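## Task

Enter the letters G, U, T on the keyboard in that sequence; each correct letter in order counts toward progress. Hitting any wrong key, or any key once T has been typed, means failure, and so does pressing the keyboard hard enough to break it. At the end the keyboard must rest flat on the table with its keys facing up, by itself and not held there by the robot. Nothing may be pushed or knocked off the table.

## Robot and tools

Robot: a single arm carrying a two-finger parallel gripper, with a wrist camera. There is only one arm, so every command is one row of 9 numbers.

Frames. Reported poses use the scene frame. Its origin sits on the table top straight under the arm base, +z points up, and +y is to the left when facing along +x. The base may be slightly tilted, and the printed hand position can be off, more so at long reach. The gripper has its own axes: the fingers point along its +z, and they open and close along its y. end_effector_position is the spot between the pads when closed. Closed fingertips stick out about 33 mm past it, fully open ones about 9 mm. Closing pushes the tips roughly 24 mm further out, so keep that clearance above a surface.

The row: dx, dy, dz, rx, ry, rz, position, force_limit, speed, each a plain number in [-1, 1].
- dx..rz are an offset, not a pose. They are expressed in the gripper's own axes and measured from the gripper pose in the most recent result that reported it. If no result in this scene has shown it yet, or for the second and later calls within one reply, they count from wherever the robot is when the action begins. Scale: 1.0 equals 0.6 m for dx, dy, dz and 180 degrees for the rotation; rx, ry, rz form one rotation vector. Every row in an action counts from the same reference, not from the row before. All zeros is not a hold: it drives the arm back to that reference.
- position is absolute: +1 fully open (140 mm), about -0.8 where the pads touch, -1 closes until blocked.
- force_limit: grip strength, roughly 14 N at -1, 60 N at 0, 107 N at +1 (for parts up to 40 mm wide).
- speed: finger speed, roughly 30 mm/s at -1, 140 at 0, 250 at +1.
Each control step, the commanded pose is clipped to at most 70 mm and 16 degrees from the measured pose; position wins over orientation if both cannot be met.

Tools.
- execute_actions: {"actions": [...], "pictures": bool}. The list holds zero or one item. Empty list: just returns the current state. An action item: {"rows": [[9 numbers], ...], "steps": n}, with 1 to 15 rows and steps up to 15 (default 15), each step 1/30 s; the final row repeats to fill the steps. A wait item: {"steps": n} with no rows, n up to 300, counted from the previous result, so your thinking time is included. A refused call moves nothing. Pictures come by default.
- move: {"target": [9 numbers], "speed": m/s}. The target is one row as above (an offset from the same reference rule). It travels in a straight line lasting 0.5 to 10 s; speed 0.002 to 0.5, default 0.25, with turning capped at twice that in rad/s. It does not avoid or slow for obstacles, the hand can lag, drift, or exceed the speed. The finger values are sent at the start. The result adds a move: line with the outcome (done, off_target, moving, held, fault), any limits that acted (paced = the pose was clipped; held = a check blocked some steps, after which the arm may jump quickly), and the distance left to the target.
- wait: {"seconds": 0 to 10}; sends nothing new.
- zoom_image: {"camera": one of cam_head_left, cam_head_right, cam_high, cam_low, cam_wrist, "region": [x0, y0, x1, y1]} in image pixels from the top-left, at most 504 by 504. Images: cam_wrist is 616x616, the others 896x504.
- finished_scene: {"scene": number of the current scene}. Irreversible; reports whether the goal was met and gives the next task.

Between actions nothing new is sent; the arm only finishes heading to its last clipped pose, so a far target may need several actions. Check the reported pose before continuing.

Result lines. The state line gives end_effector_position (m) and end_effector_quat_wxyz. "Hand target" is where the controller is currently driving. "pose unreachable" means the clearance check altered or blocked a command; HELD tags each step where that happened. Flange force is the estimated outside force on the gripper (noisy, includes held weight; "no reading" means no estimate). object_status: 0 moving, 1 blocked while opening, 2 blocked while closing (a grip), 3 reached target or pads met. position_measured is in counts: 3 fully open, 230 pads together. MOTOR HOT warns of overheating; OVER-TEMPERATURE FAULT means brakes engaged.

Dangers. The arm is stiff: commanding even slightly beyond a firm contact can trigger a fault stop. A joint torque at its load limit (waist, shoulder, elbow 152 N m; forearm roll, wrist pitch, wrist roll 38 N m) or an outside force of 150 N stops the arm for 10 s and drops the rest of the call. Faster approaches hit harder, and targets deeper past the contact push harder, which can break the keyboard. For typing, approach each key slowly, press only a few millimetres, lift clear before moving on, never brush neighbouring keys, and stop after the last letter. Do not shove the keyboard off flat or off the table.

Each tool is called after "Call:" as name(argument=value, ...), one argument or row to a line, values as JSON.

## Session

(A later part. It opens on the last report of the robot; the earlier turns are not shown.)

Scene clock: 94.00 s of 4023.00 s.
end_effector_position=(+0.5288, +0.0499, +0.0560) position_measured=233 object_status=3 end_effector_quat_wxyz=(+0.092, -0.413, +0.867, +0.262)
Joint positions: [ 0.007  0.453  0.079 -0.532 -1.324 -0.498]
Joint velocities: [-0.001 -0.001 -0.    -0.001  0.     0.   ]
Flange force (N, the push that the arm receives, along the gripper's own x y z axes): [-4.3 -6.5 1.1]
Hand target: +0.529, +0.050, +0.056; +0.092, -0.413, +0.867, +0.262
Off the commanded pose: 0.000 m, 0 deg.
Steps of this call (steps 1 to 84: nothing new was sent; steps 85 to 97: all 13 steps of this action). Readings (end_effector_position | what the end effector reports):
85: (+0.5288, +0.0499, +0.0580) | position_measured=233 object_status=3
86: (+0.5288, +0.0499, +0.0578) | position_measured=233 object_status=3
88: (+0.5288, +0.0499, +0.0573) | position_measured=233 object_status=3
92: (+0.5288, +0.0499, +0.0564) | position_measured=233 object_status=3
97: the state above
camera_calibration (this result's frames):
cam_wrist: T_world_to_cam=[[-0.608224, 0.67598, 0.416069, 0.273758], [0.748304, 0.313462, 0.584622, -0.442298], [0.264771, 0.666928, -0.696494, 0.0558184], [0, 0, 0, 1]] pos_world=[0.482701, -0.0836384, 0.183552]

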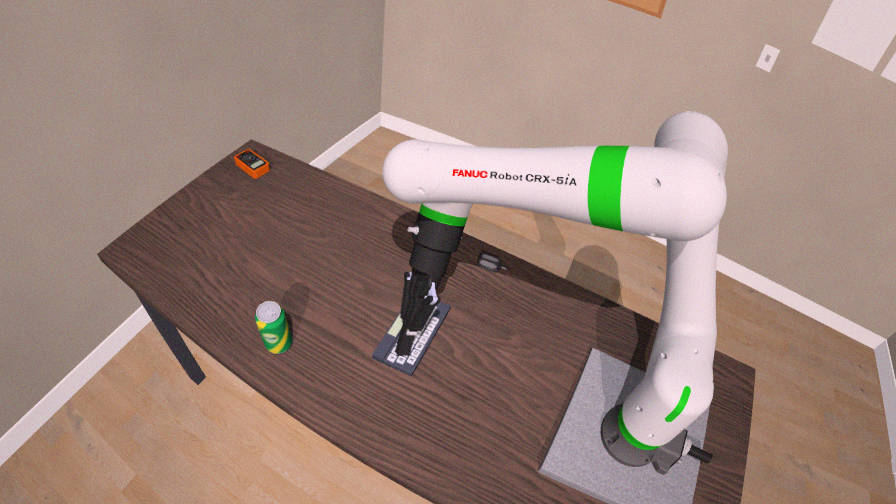

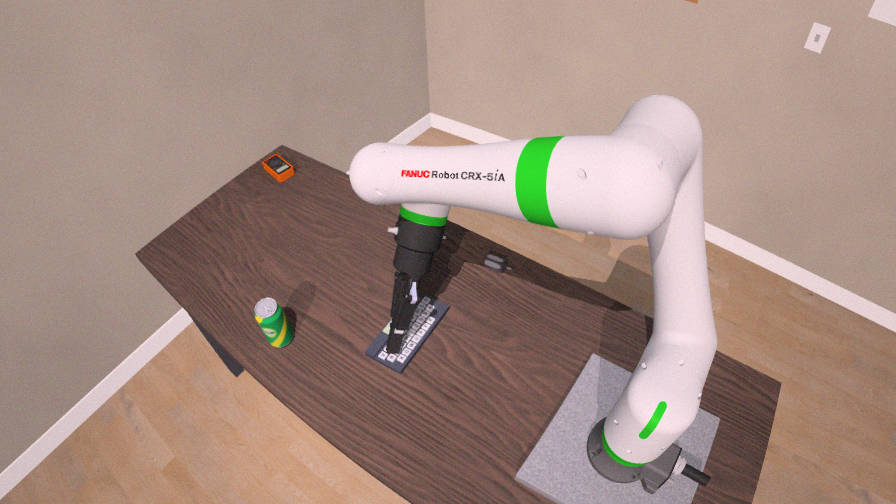

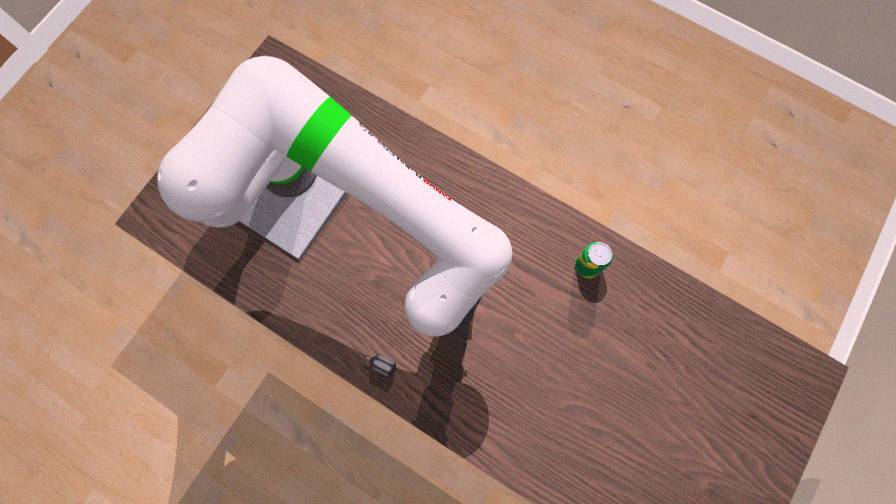

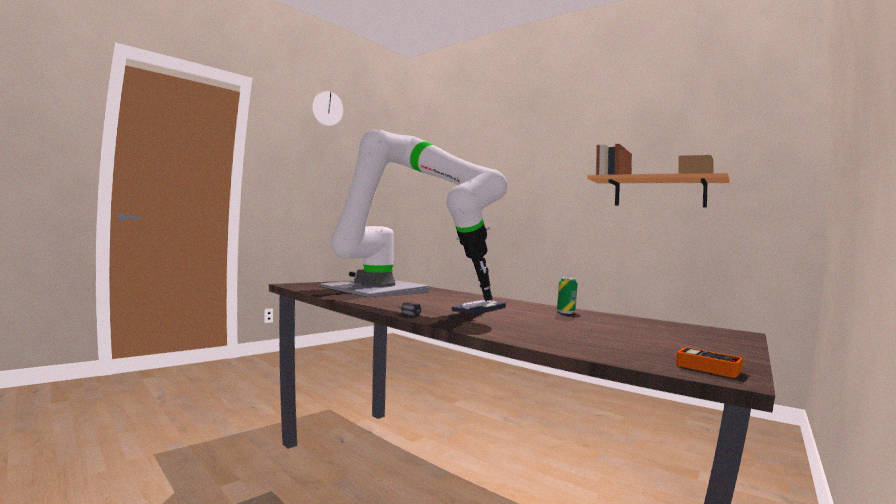

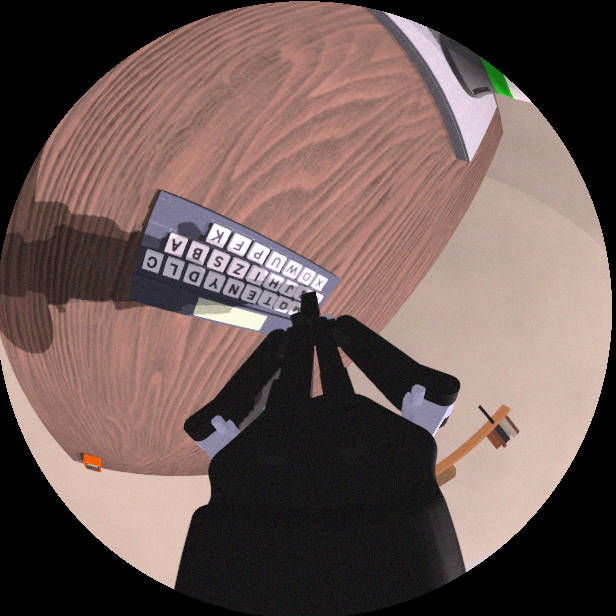

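Still empty. 1 mm more.

Call:
execute_actions(
  actions=[
    {"rows": [[0.00013, -0.00013, 0.00028, 0, 0, 0, -1, 0, 0], [0.00025, -0.00025, 0.00056, 0, 0, 0, -1, 0, 0], [0.00038, -0.00038, 0.00085, 0, 0, 0, -1, 0, 0], [0.0005, -0.0005, 0.00113, 0, 0, 0, -1, 0, 0], [0.00063, -0.00063, 0.00141, 0, 0, 0, -1, 0, 0]], "steps": 10},
  ],
)

Call:
zoom_image(
  camera="cam_wrist",
  region=[190, 250, 350, 350],
)

Scene clock: 95.90 s of 4023.00 s.
end_effector_position=(+0.5288, +0.0499, +0.0550) position_measured=233 object_status=3 end_effector_quat_wxyz=(+0.092, -0.413, +0.867, +0.262)
Joint positions: [ 0.007  0.454  0.078 -0.532 -1.322 -0.497]
Joint velocities: [ 0.    -0.001 -0.     0.     0.    -0.   ]
Flange force (N, the push that the arm receives, along the gripper's own x y z axes): [-3.1 -6.9 -0.1]
Hand target: +0.529, +0.050, +0.055; +0.092, -0.413, +0.867, +0.262
Off the commanded pose: 0.000 m, 0 deg.
Steps of this call (steps 1 to 47: nothing new was sent; steps 48 to 57: all 10 steps of this action). Readings (end_effector_position | what the end effector reports):
48: (+0.5288, +0.0499, +0.0560) | position_measured=233 object_status=3
49: (+0.5288, +0.0499, +0.0559) | position_measured=233 object_status=3
51: (+0.5288, +0.0499, +0.0555) | position_measured=233 object_status=3
55: (+0.5288, +0.0499, +0.0550) | position_measured=233 object_status=3
57: the state above
camera_calibration (this result's frames):
cam_wrist: T_world_to_cam=[[-0.608225, 0.675982, 0.416066, 0.274175], [0.748302, 0.313459, 0.584626, -0.441715], [0.264777, 0.666927, -0.696492, 0.0551228], [0, 0, 0, 1]] pos_world=[0.482701, -0.0836407, 0.182556]

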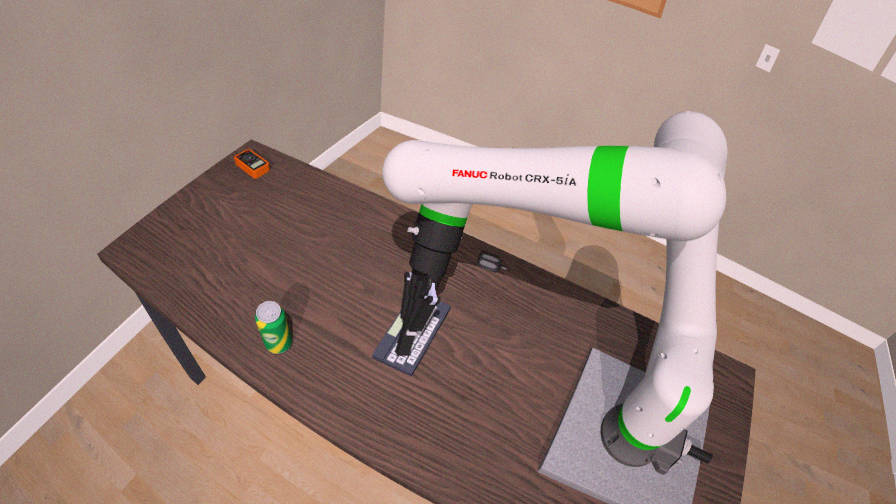

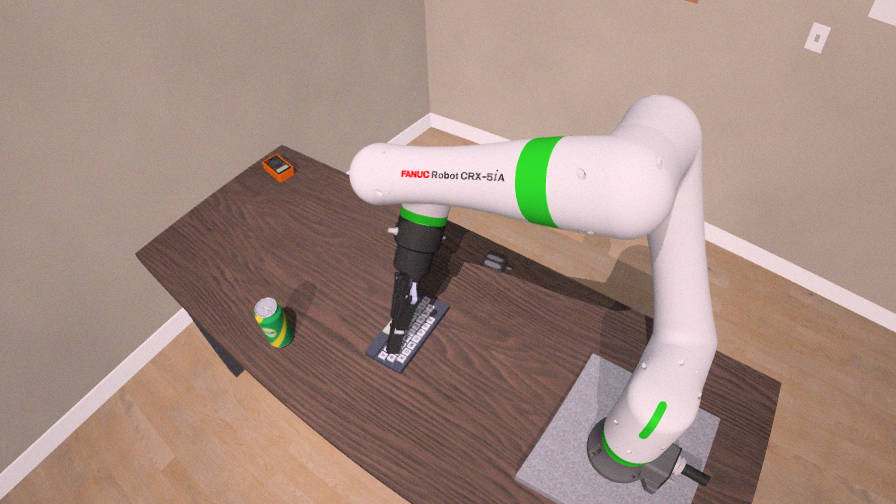

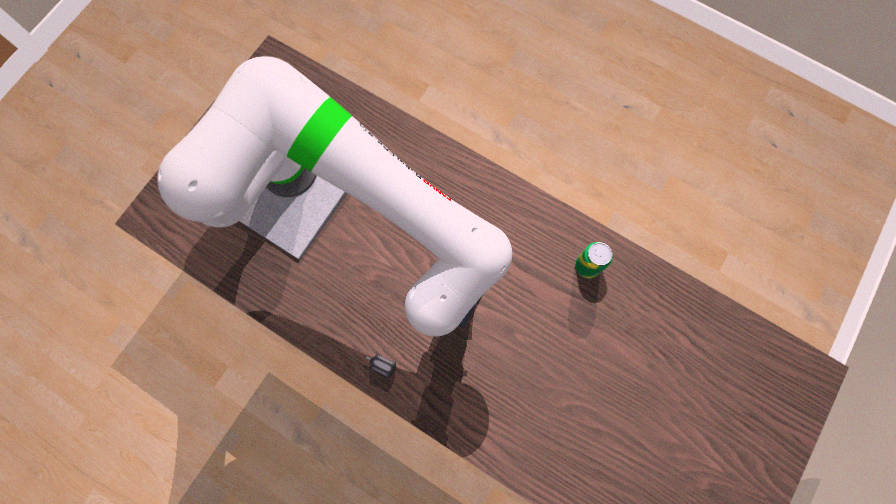

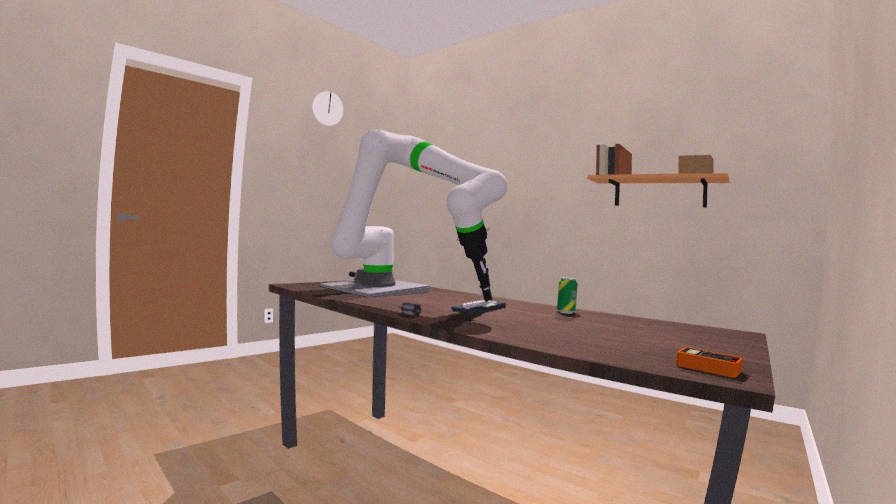

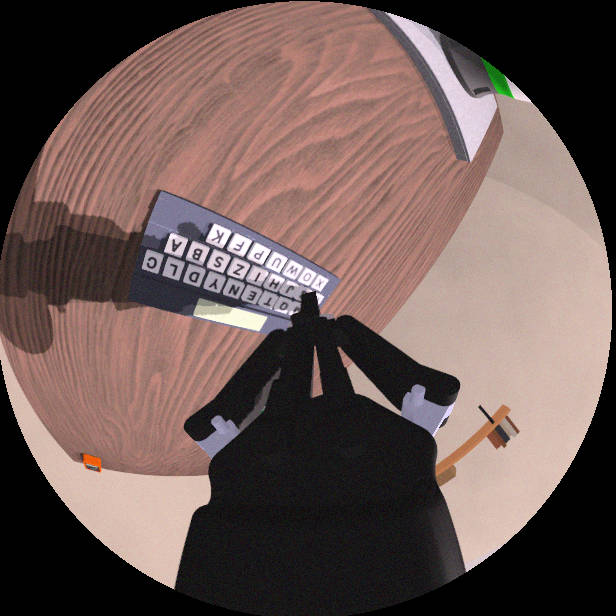

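Region (190, 250, 350, 350) of cam_wrist's 616x616 image, scaled by 3.150, with more detail than that image has; it fills the top 315 rows of this view, and the rest is white.

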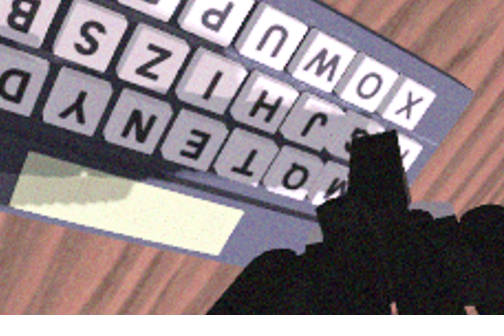

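Call:
execute_actions(
  actions=[
    {"rows": [[0.00013, -0.00013, 0.00028, 0, 0, 0, -1, 0, 0], [0.00025, -0.00025, 0.00056, 0, 0, 0, -1, 0, 0], [0.00038, -0.00038, 0.00085, 0, 0, 0, -1, 0, 0], [0.0005, -0.0005, 0.00113, 0, 0, 0, -1, 0, 0]], "steps": 9},
  ],
)

Call:
zoom_image(
  camera="cam_wrist",
  region=[190, 250, 350, 350],
)

Scene clock: 97.63 s of 4023.00 s.
end_effector_position=(+0.5288, +0.0499, +0.0542) position_measured=233 object_status=3 end_effector_quat_wxyz=(+0.092, -0.413, +0.867, +0.262)
Joint positions: [ 0.007  0.455  0.077 -0.532 -1.321 -0.496]
Joint velocities: [ 0.001  0.001 -0.    -0.     0.001 -0.   ]
Flange force (N, the push that the arm receives, along the gripper's own x y z axes): [-3.7 -8.3 -0.1]
Hand target: +0.529, +0.050, +0.054; +0.092, -0.413, +0.867, +0.262
Off the commanded pose: 0.000 m, 0 deg.
Steps of this call (steps 1 to 43: nothing new was sent; steps 44 to 52: all 9 steps of this action). Readings (end_effector_position | what the end effector reports):
44: (+0.5288, +0.0499, +0.0550) | position_measured=233 object_status=3
45: (+0.5288, +0.0499, +0.0549) | position_measured=233 object_status=3
47: (+0.5288, +0.0499, +0.0545) | position_measured=233 object_status=3
51: (+0.5288, +0.0499, +0.0542) | position_measured=233 object_status=3
52: the state above
camera_calibration (this result's frames):
cam_wrist: T_world_to_cam=[[-0.608225, 0.675983, 0.416064, 0.274506], [0.7483, 0.313457, 0.584629, -0.441251], [0.264782, 0.666927, -0.696491, 0.0545648], [0, 0, 0, 1]] pos_world=[0.482701, -0.0836391, 0.18176]

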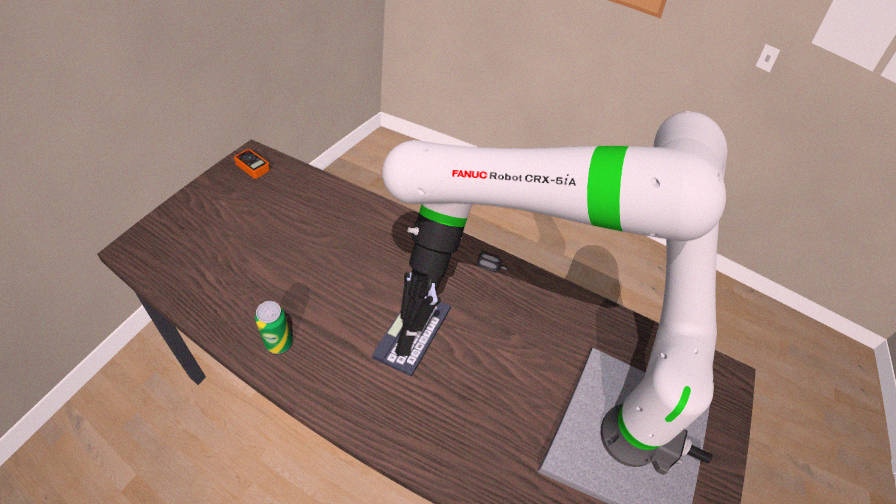

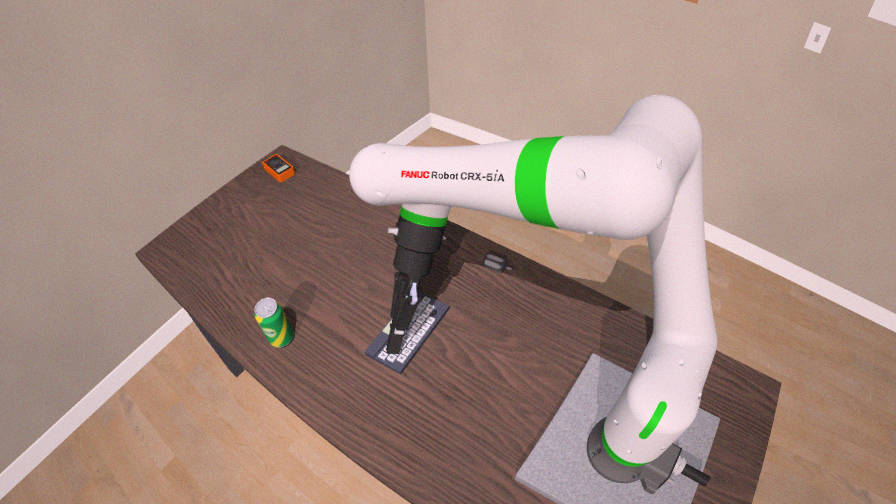

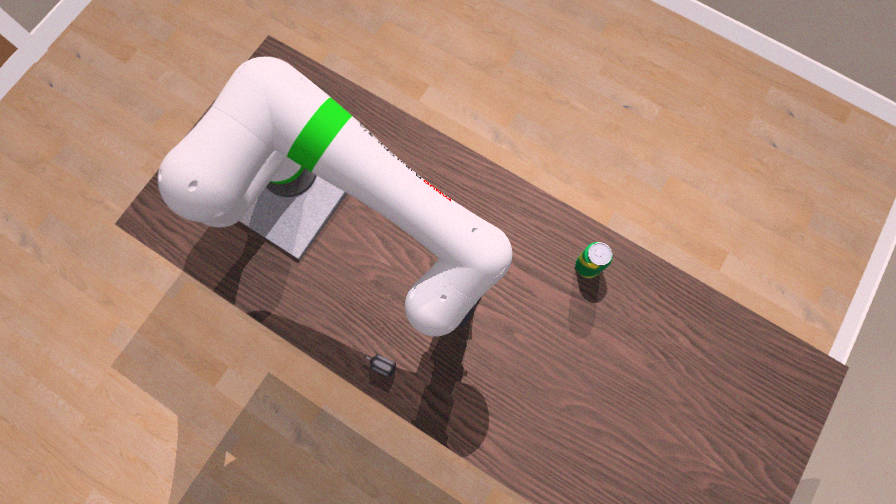

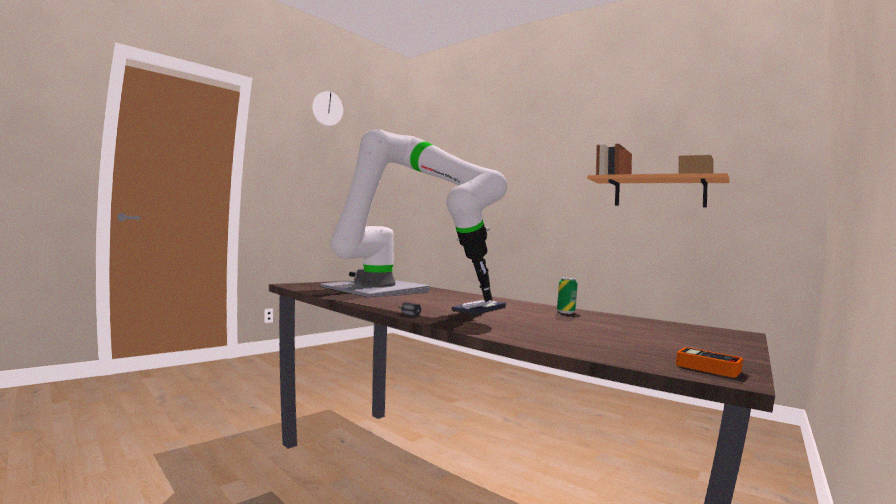

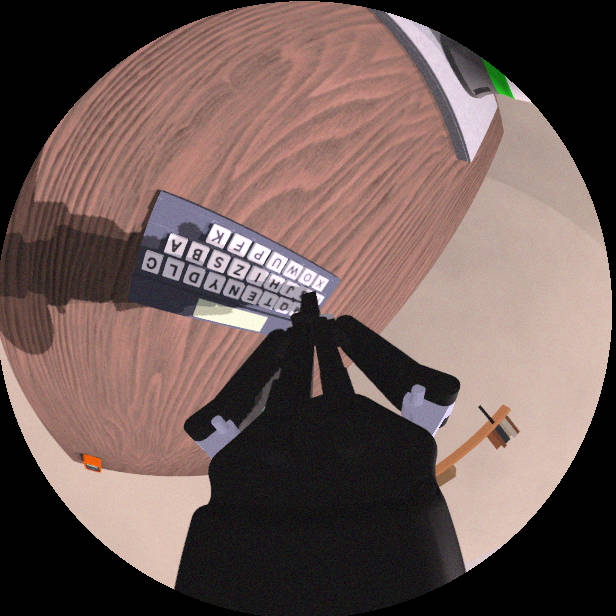

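Region (190, 250, 350, 350) of cam_wrist's 616x616 image, scaled by 3.150, with more detail than that image has; it fills the top 315 rows of this view, and the rest is white.

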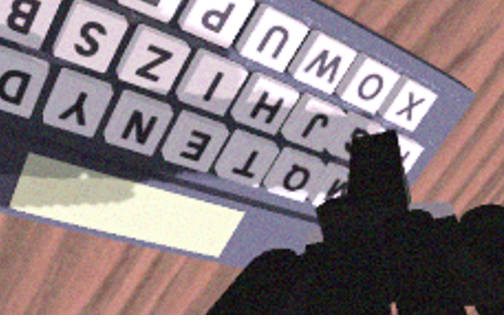

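Call:
execute_actions(
  actions=[
    {"rows": [[0.00011, -0.00011, 0.00025, 0, 0, 0, -1, 0, 0], [0.00022, -0.00022, 0.0005, 0, 0, 0, -1, 0, 0], [0.00033, -0.00033, 0.00074, 0, 0, 0, -1, 0, 0], [0.00044, -0.00044, 0.00099, 0, 0, 0, -1, 0, 0]], "steps": 9},
  ],
)

Call:
zoom_image(
  camera="cam_wrist",
  region=[190, 250, 350, 350],
)

Scene clock: 99.27 s of 4023.00 s.
end_effector_position=(+0.5288, +0.0499, +0.0535) position_measured=233 object_status=3 end_effector_quat_wxyz=(+0.092, -0.413, +0.867, +0.262)
Joint positions: [ 0.007  0.456  0.077 -0.532 -1.319 -0.495]
Joint velocities: [-0.001  0.    -0.     0.001 -0.    -0.   ]
Flange force (N, the push that the arm receives, along the gripper's own x y z axes): [-5.0 -7.5 0.3]
Hand target: +0.529, +0.050, +0.054; +0.092, -0.413, +0.867, +0.262
Off the commanded pose: 0.000 m, 0 deg.
Steps of this call (steps 1 to 40: nothing new was sent; steps 41 to 49: all 9 steps of this action). Readings (end_effector_position | what the end effector reports):
41: (+0.5288, +0.0499, +0.0542) | position_measured=233 object_status=3
42: (+0.5288, +0.0499, +0.0541) | position_measured=233 object_status=3
44: (+0.5288, +0.0499, +0.0538) | position_measured=233 object_status=3
48: (+0.5288, +0.0499, +0.0535) | position_measured=233 object_status=3
49: the state above
camera_calibration (this result's frames):
cam_wrist: T_world_to_cam=[[-0.608225, 0.675985, 0.416061, 0.274797], [0.748298, 0.313455, 0.584633, -0.440843], [0.264786, 0.666926, -0.69649, 0.0540763], [0, 0, 0, 1]] pos_world=[0.482702, -0.0836391, 0.181062]

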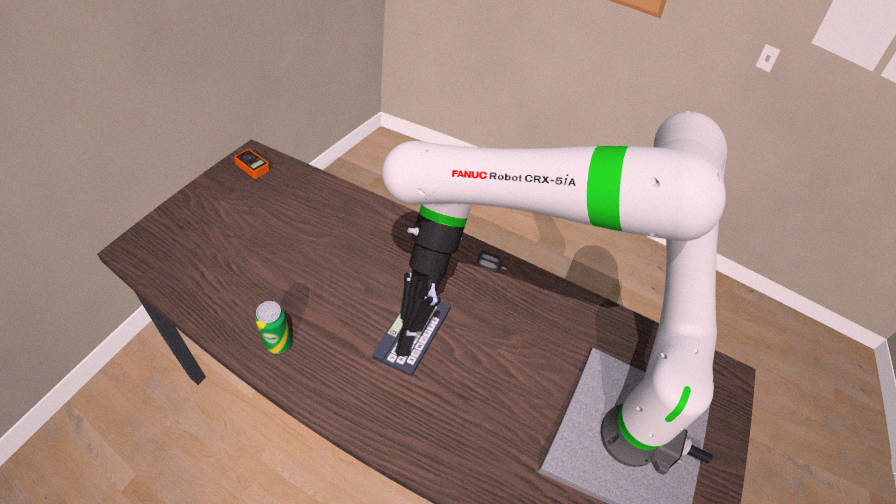

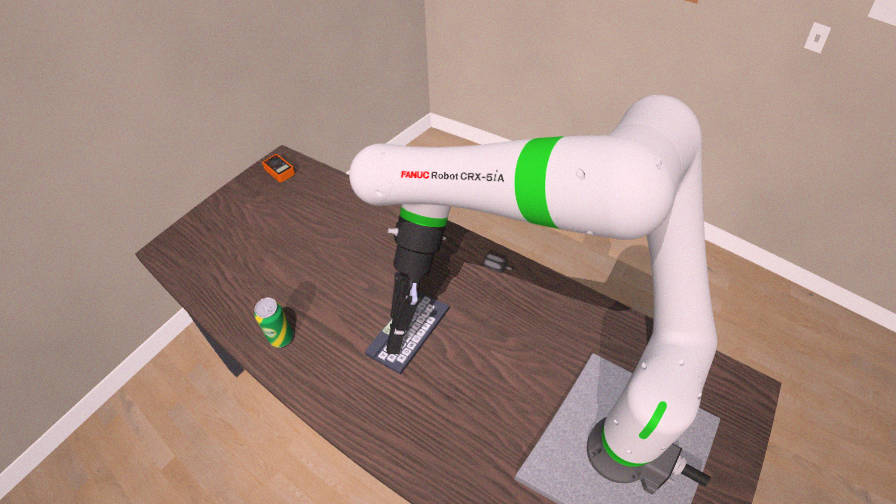

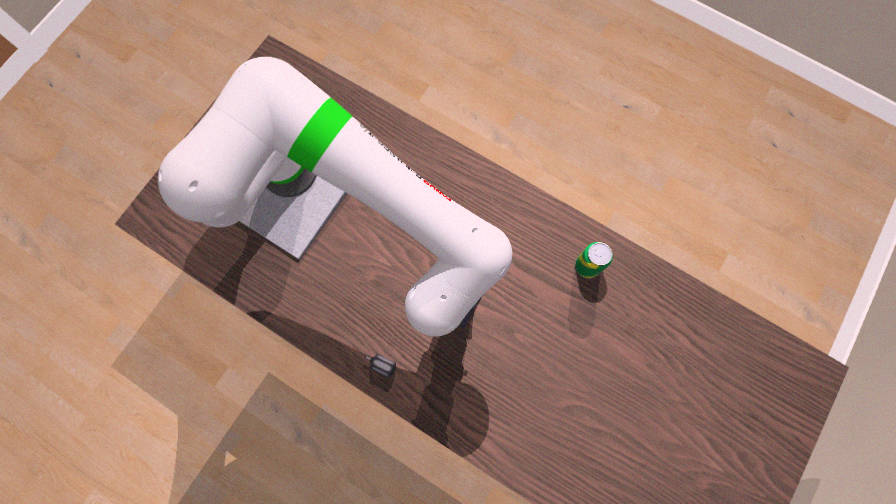

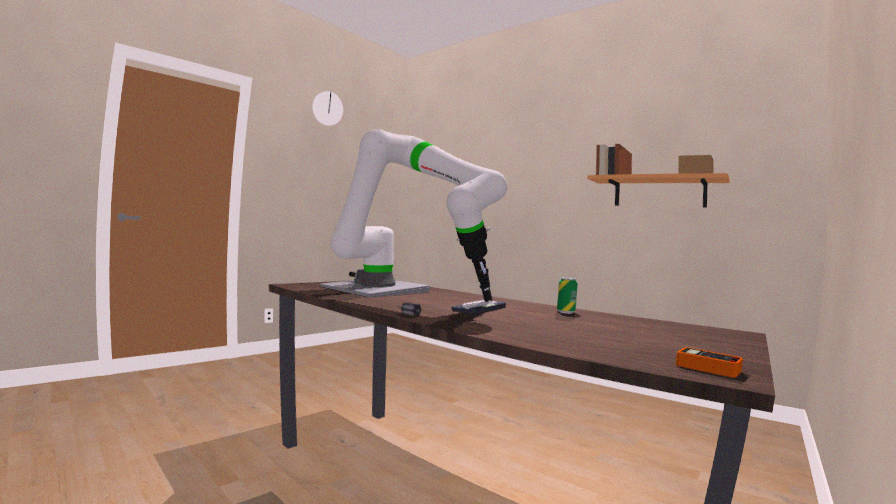

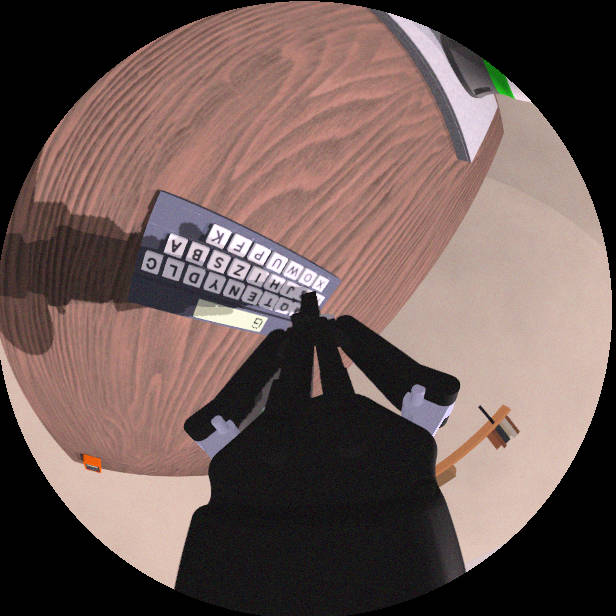

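Region (190, 250, 350, 350) of cam_wrist's 616x616 image, scaled by 3.150, with more detail than that image has; it fills the top 315 rows of this view, and the rest is white.

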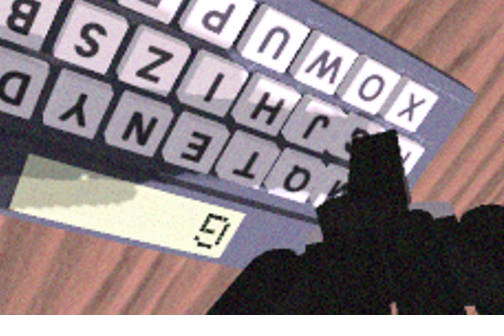

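G registered at z≈0.0535. Lift 8 mm, then move to U.

Call:
execute_actions(
  actions=[
    {"rows": [[-0.0003, 0.0003, -0.0007, 0, 0, 0, -1, 0, 0], [-0.0008, 0.0008, -0.0018, 0, 0, 0, -1, 0, 0], [-0.0015, 0.0015, -0.0034, 0, 0, 0, -1, 0, 0], [-0.0023, 0.0023, -0.0052, 0, 0, 0, -1, 0, 0], [-0.0031, 0.0031, -0.007, 0, 0, 0, -1, 0, 0], [-0.0039, 0.0039, -0.0087, 0, 0, 0, -1, 0, 0], [-0.0045, 0.0045, -0.0101, 0, 0, 0, -1, 0, 0], [-0.00502, 0.00504, -0.01126, 0, 0, 0, -1, 0, 0]], "steps": 12},
  ],
  pictures=false,
)

Call:
move(
  target=[0.0723, -0.0267, -0.0441, 0, 0, 0, -1, 0, 0],
  speed=0.1,
)

Call:
zoom_image(
  camera="cam_wrist",
  region=[250, 250, 350, 330],
)

Scene clock: 102.63 s of 4023.00 s.
end_effector_position=(+0.5288, +0.0499, +0.0615) position_measured=233 object_status=3 end_effector_quat_wxyz=(+0.092, -0.413, +0.867, +0.262)
Joint positions: [ 0.007  0.446  0.083 -0.531 -1.333 -0.504]
Joint velocities: [-0.001 -0.001  0.001  0.001 -0.    -0.   ]
Flange force (N, the push that the arm receives, along the gripper's own x y z axes): [-3.3 -2.6 2.6]
Hand target: +0.529, +0.050, +0.062; +0.092, -0.413, +0.867, +0.262
Off the commanded pose: 0.000 m, 0 deg.
Steps of this call (steps 1 to 89: nothing new was sent; steps 90 to 101: all 12 steps of this action). Readings (end_effector_position | what the end effector reports):
90: (+0.5288, +0.0499, +0.0535) | position_measured=233 object_status=3
91: (+0.5287, +0.0500, +0.0536) | position_measured=233 object_status=3
93: (+0.5287, +0.0500, +0.0552) | position_measured=233 object_status=3
97: (+0.5289, +0.0499, +0.0601) | position_measured=233 object_status=3
101: the state above

Scene clock: 103.73 s of 4023.00 s.
end_effector_position=(+0.5147, -0.0015, +0.0617) position_measured=233 object_status=3 end_effector_quat_wxyz=(+0.092, -0.413, +0.867, +0.262)
Joint positions: [-0.084  0.443  0.081 -0.514 -1.376 -0.429]
Joint velocities: [-0.     0.003  0.     0.    -0.    -0.   ]
Flange force (N, the push that the arm receives, along the gripper's own x y z axes): [-2.6 -6.2 -1.0]
Hand target: +0.515, -0.001, +0.062; +0.092, -0.413, +0.867, +0.262
Off the commanded pose: 0.000 m, 0 deg.
move: done
camera_calibration (this result's frames):
cam_wrist: T_world_to_cam=[[-0.60836, 0.676106, 0.415667, 0.297633], [0.748096, 0.313592, 0.584819, -0.418855], [0.265049, 0.666739, -0.696569, 0.0976666], [0, 0, 0, 1]] pos_world=[0.468525, -0.135, 0.189269]

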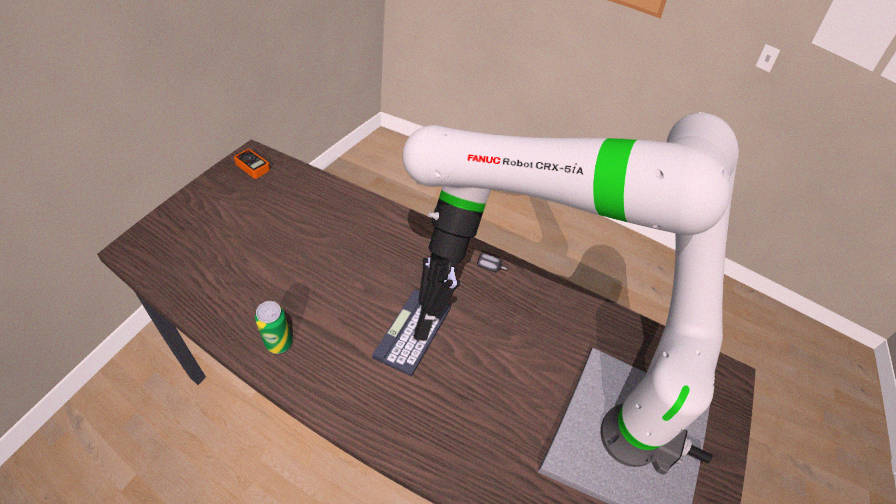

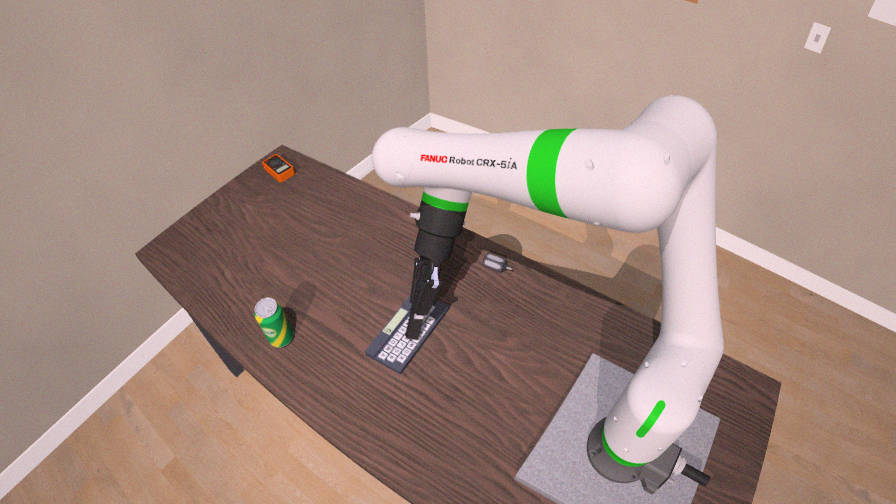

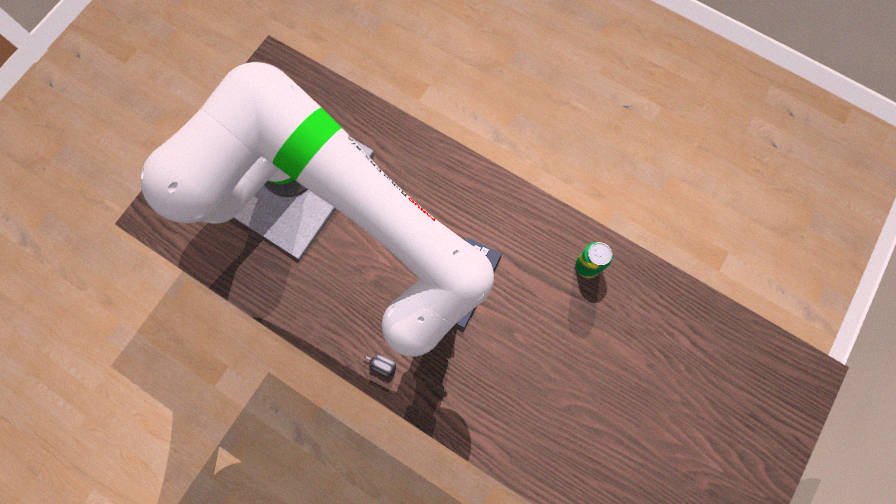

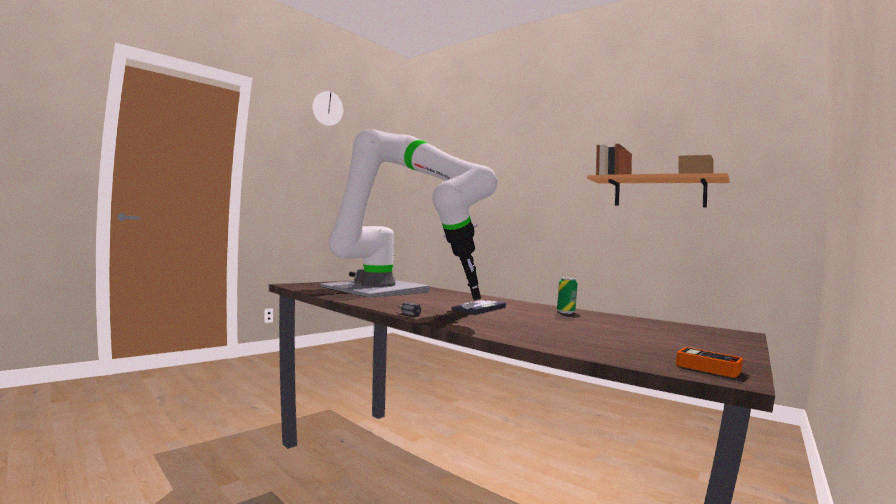

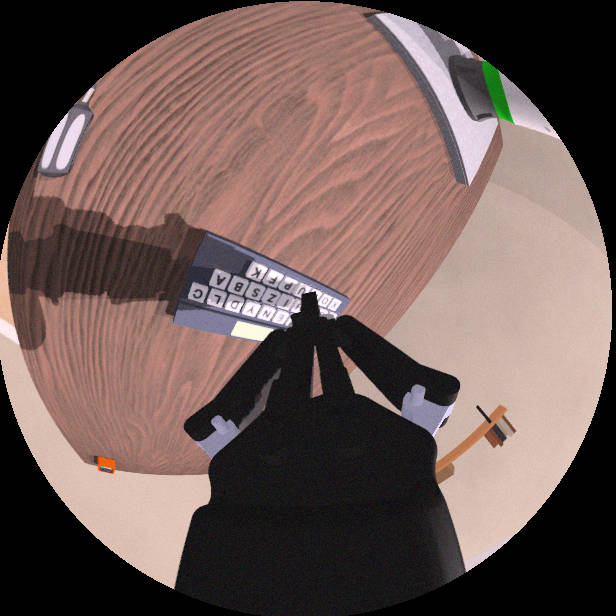

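Region (250, 250, 350, 330) of cam_wrist's 616x616 image, scaled by 5.040, with more detail than that image has; it fills the top 403 rows of this view, and the rest is white.

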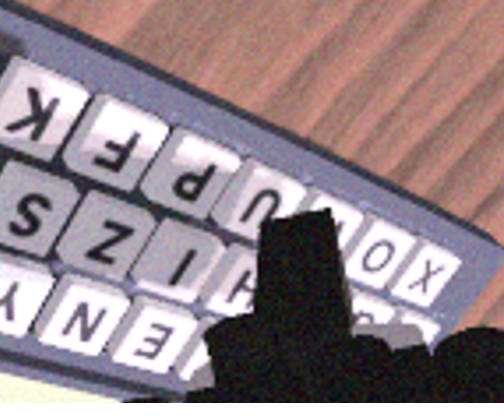

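Call:
execute_actions(
  actions=[
    {"rows": [[0.00031, -0.00032, 0.0007, 0, 0, 0, -1, 0, 0], [0.00082, -0.00082, 0.00183, 0, 0, 0, -1, 0, 0], [0.00144, -0.00145, 0.00324, 0, 0, 0, -1, 0, 0], [0.00207, -0.00208, 0.00465, 0, 0, 0, -1, 0, 0], [0.00263, -0.00265, 0.00591, 0, 0, 0, -1, 0, 0], [0.00307, -0.00309, 0.0069, 0, 0, 0, -1, 0, 0], [0.00339, -0.0034, 0.0076, 0, 0, 0, -1, 0, 0], [0.00367, -0.00369, 0.00824, 0, 0, 0, -1, 0, 0], [0.00395, -0.00397, 0.00887, 0, 0, 0, -1, 0, 0], [0.0042, -0.00422, 0.00943, 0, 0, 0, -1, 0, 0], [0.00445, -0.00447, 0.01, 0, 0, 0, -1, 0, 0], [0.00464, -0.00466, 0.01042, 0, 0, 0, -1, 0, 0], [0.00483, -0.00485, 0.01084, 0, 0, 0, -1, 0, 0]], "steps": 15},
  ],
)

Call:
zoom_image(
  camera="cam_head_left",
  region=[360, 280, 470, 380],
)

Scene clock: 111.70 s of 4023.00 s.
end_effector_position=(+0.5147, -0.0015, +0.0541) position_measured=233 object_status=3 end_effector_quat_wxyz=(+0.092, -0.413, +0.867, +0.262)
Joint positions: [-0.085  0.452  0.075 -0.515 -1.363 -0.42 ]
Joint velocities: [ 0.     0.002 -0.001 -0.001  0.003  0.003]
Flange force (N, the push that the arm receives, along the gripper's own x y z axes): [-6.4 -14.4 -1.3]
Hand target: +0.515, -0.001, +0.054; +0.092, -0.413, +0.867, +0.262
Off the commanded pose: 0.000 m, 0 deg.
Steps of this call (steps 1 to 90: nothing new was sent; then 4.47 s passed at rest; steps 91 to 105: all 15 steps of this action). Readings (end_effector_position | what the end effector reports):
91: (+0.5146, -0.0015, +0.0616) | position_measured=233 object_status=3
92: (+0.5147, -0.0015, +0.0614) | position_measured=233 object_status=3
94: (+0.5146, -0.0016, +0.0598) | position_measured=233 object_status=3
98: (+0.5146, -0.0017, +0.0565) | position_measured=233 object_status=3
105: the state above
camera_calibration (this result's frames):
cam_wrist: T_world_to_cam=[[-0.608346, 0.676124, 0.415658, 0.300823], [0.748112, 0.31361, 0.584788, -0.414384], [0.265035, 0.666713, -0.6966, 0.0923789], [0, 0, 0, 1]] pos_world=[0.468527, -0.135029, 0.181638]

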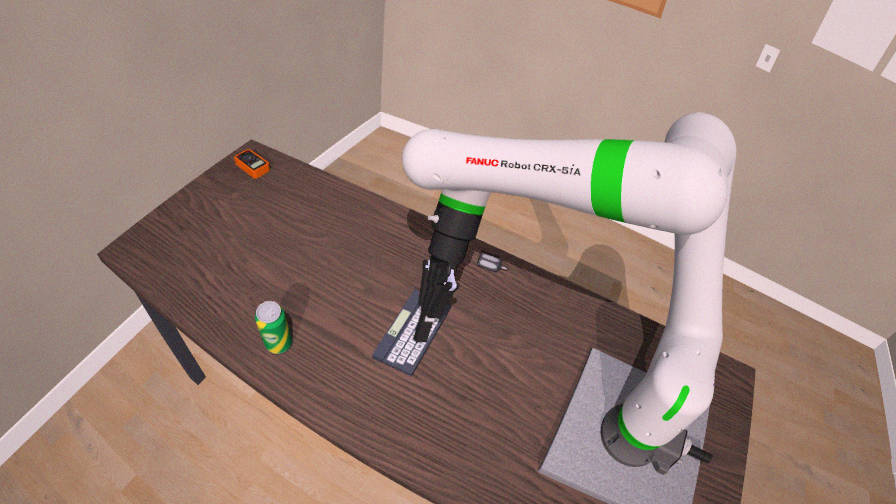

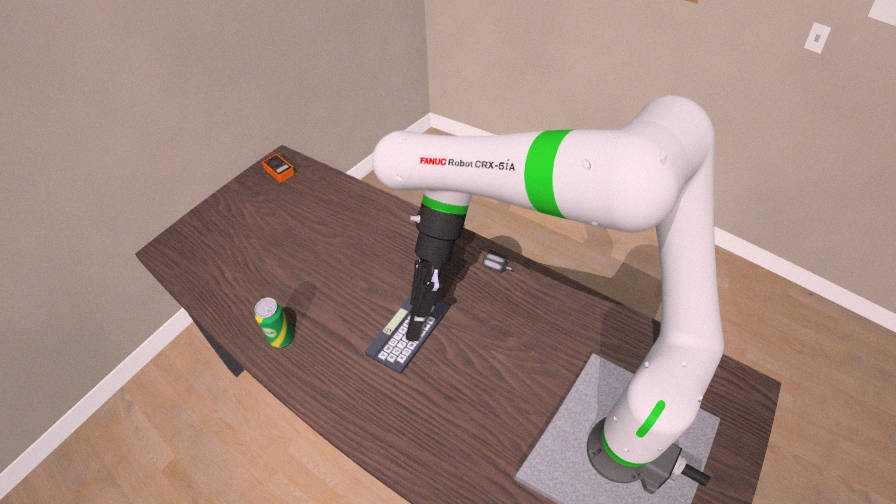

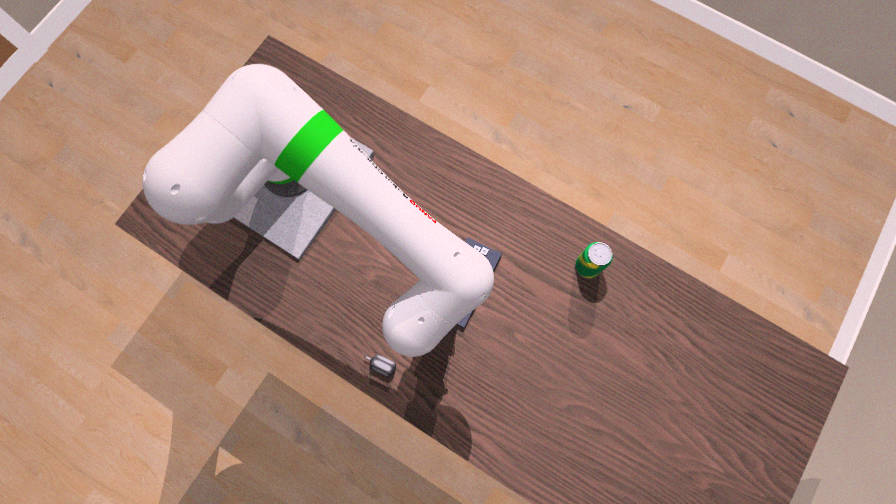

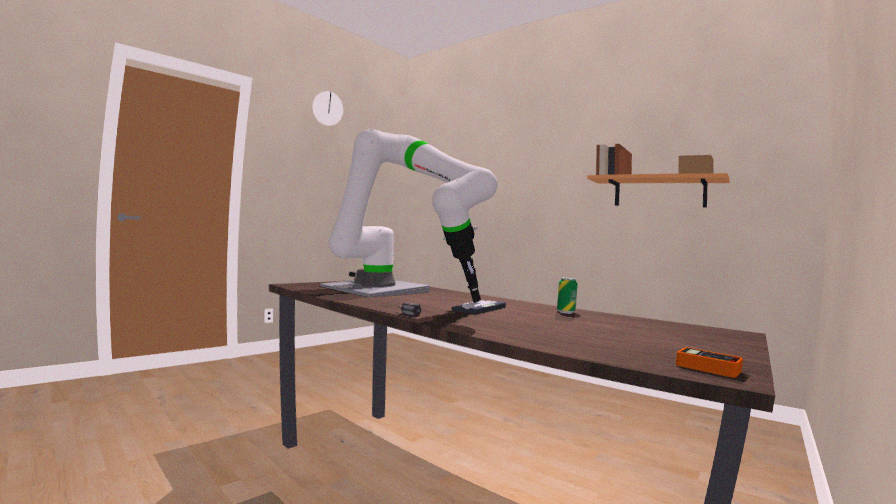

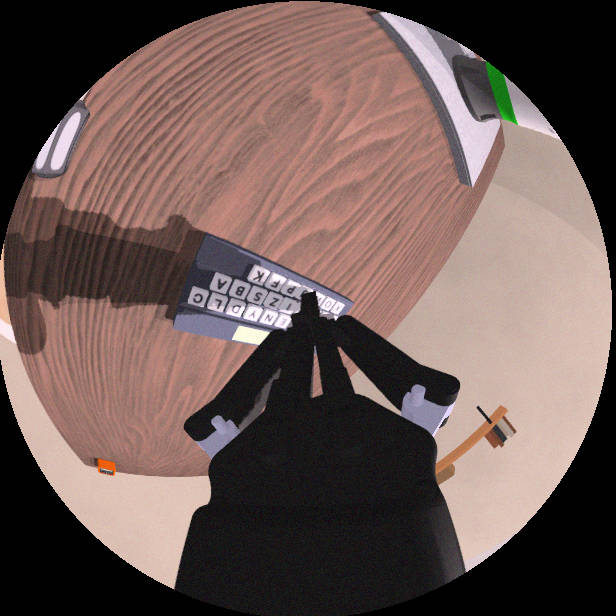

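Region (360, 280, 470, 380) of cam_head_left's 896x504 image, scaled by 4.582, with more detail than that image has; it fills the top 458 rows of this view, and the rest is white.

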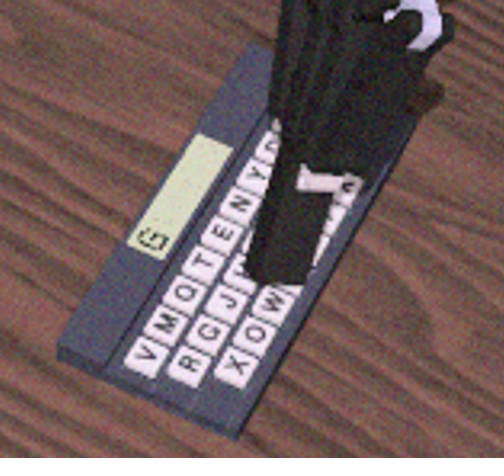

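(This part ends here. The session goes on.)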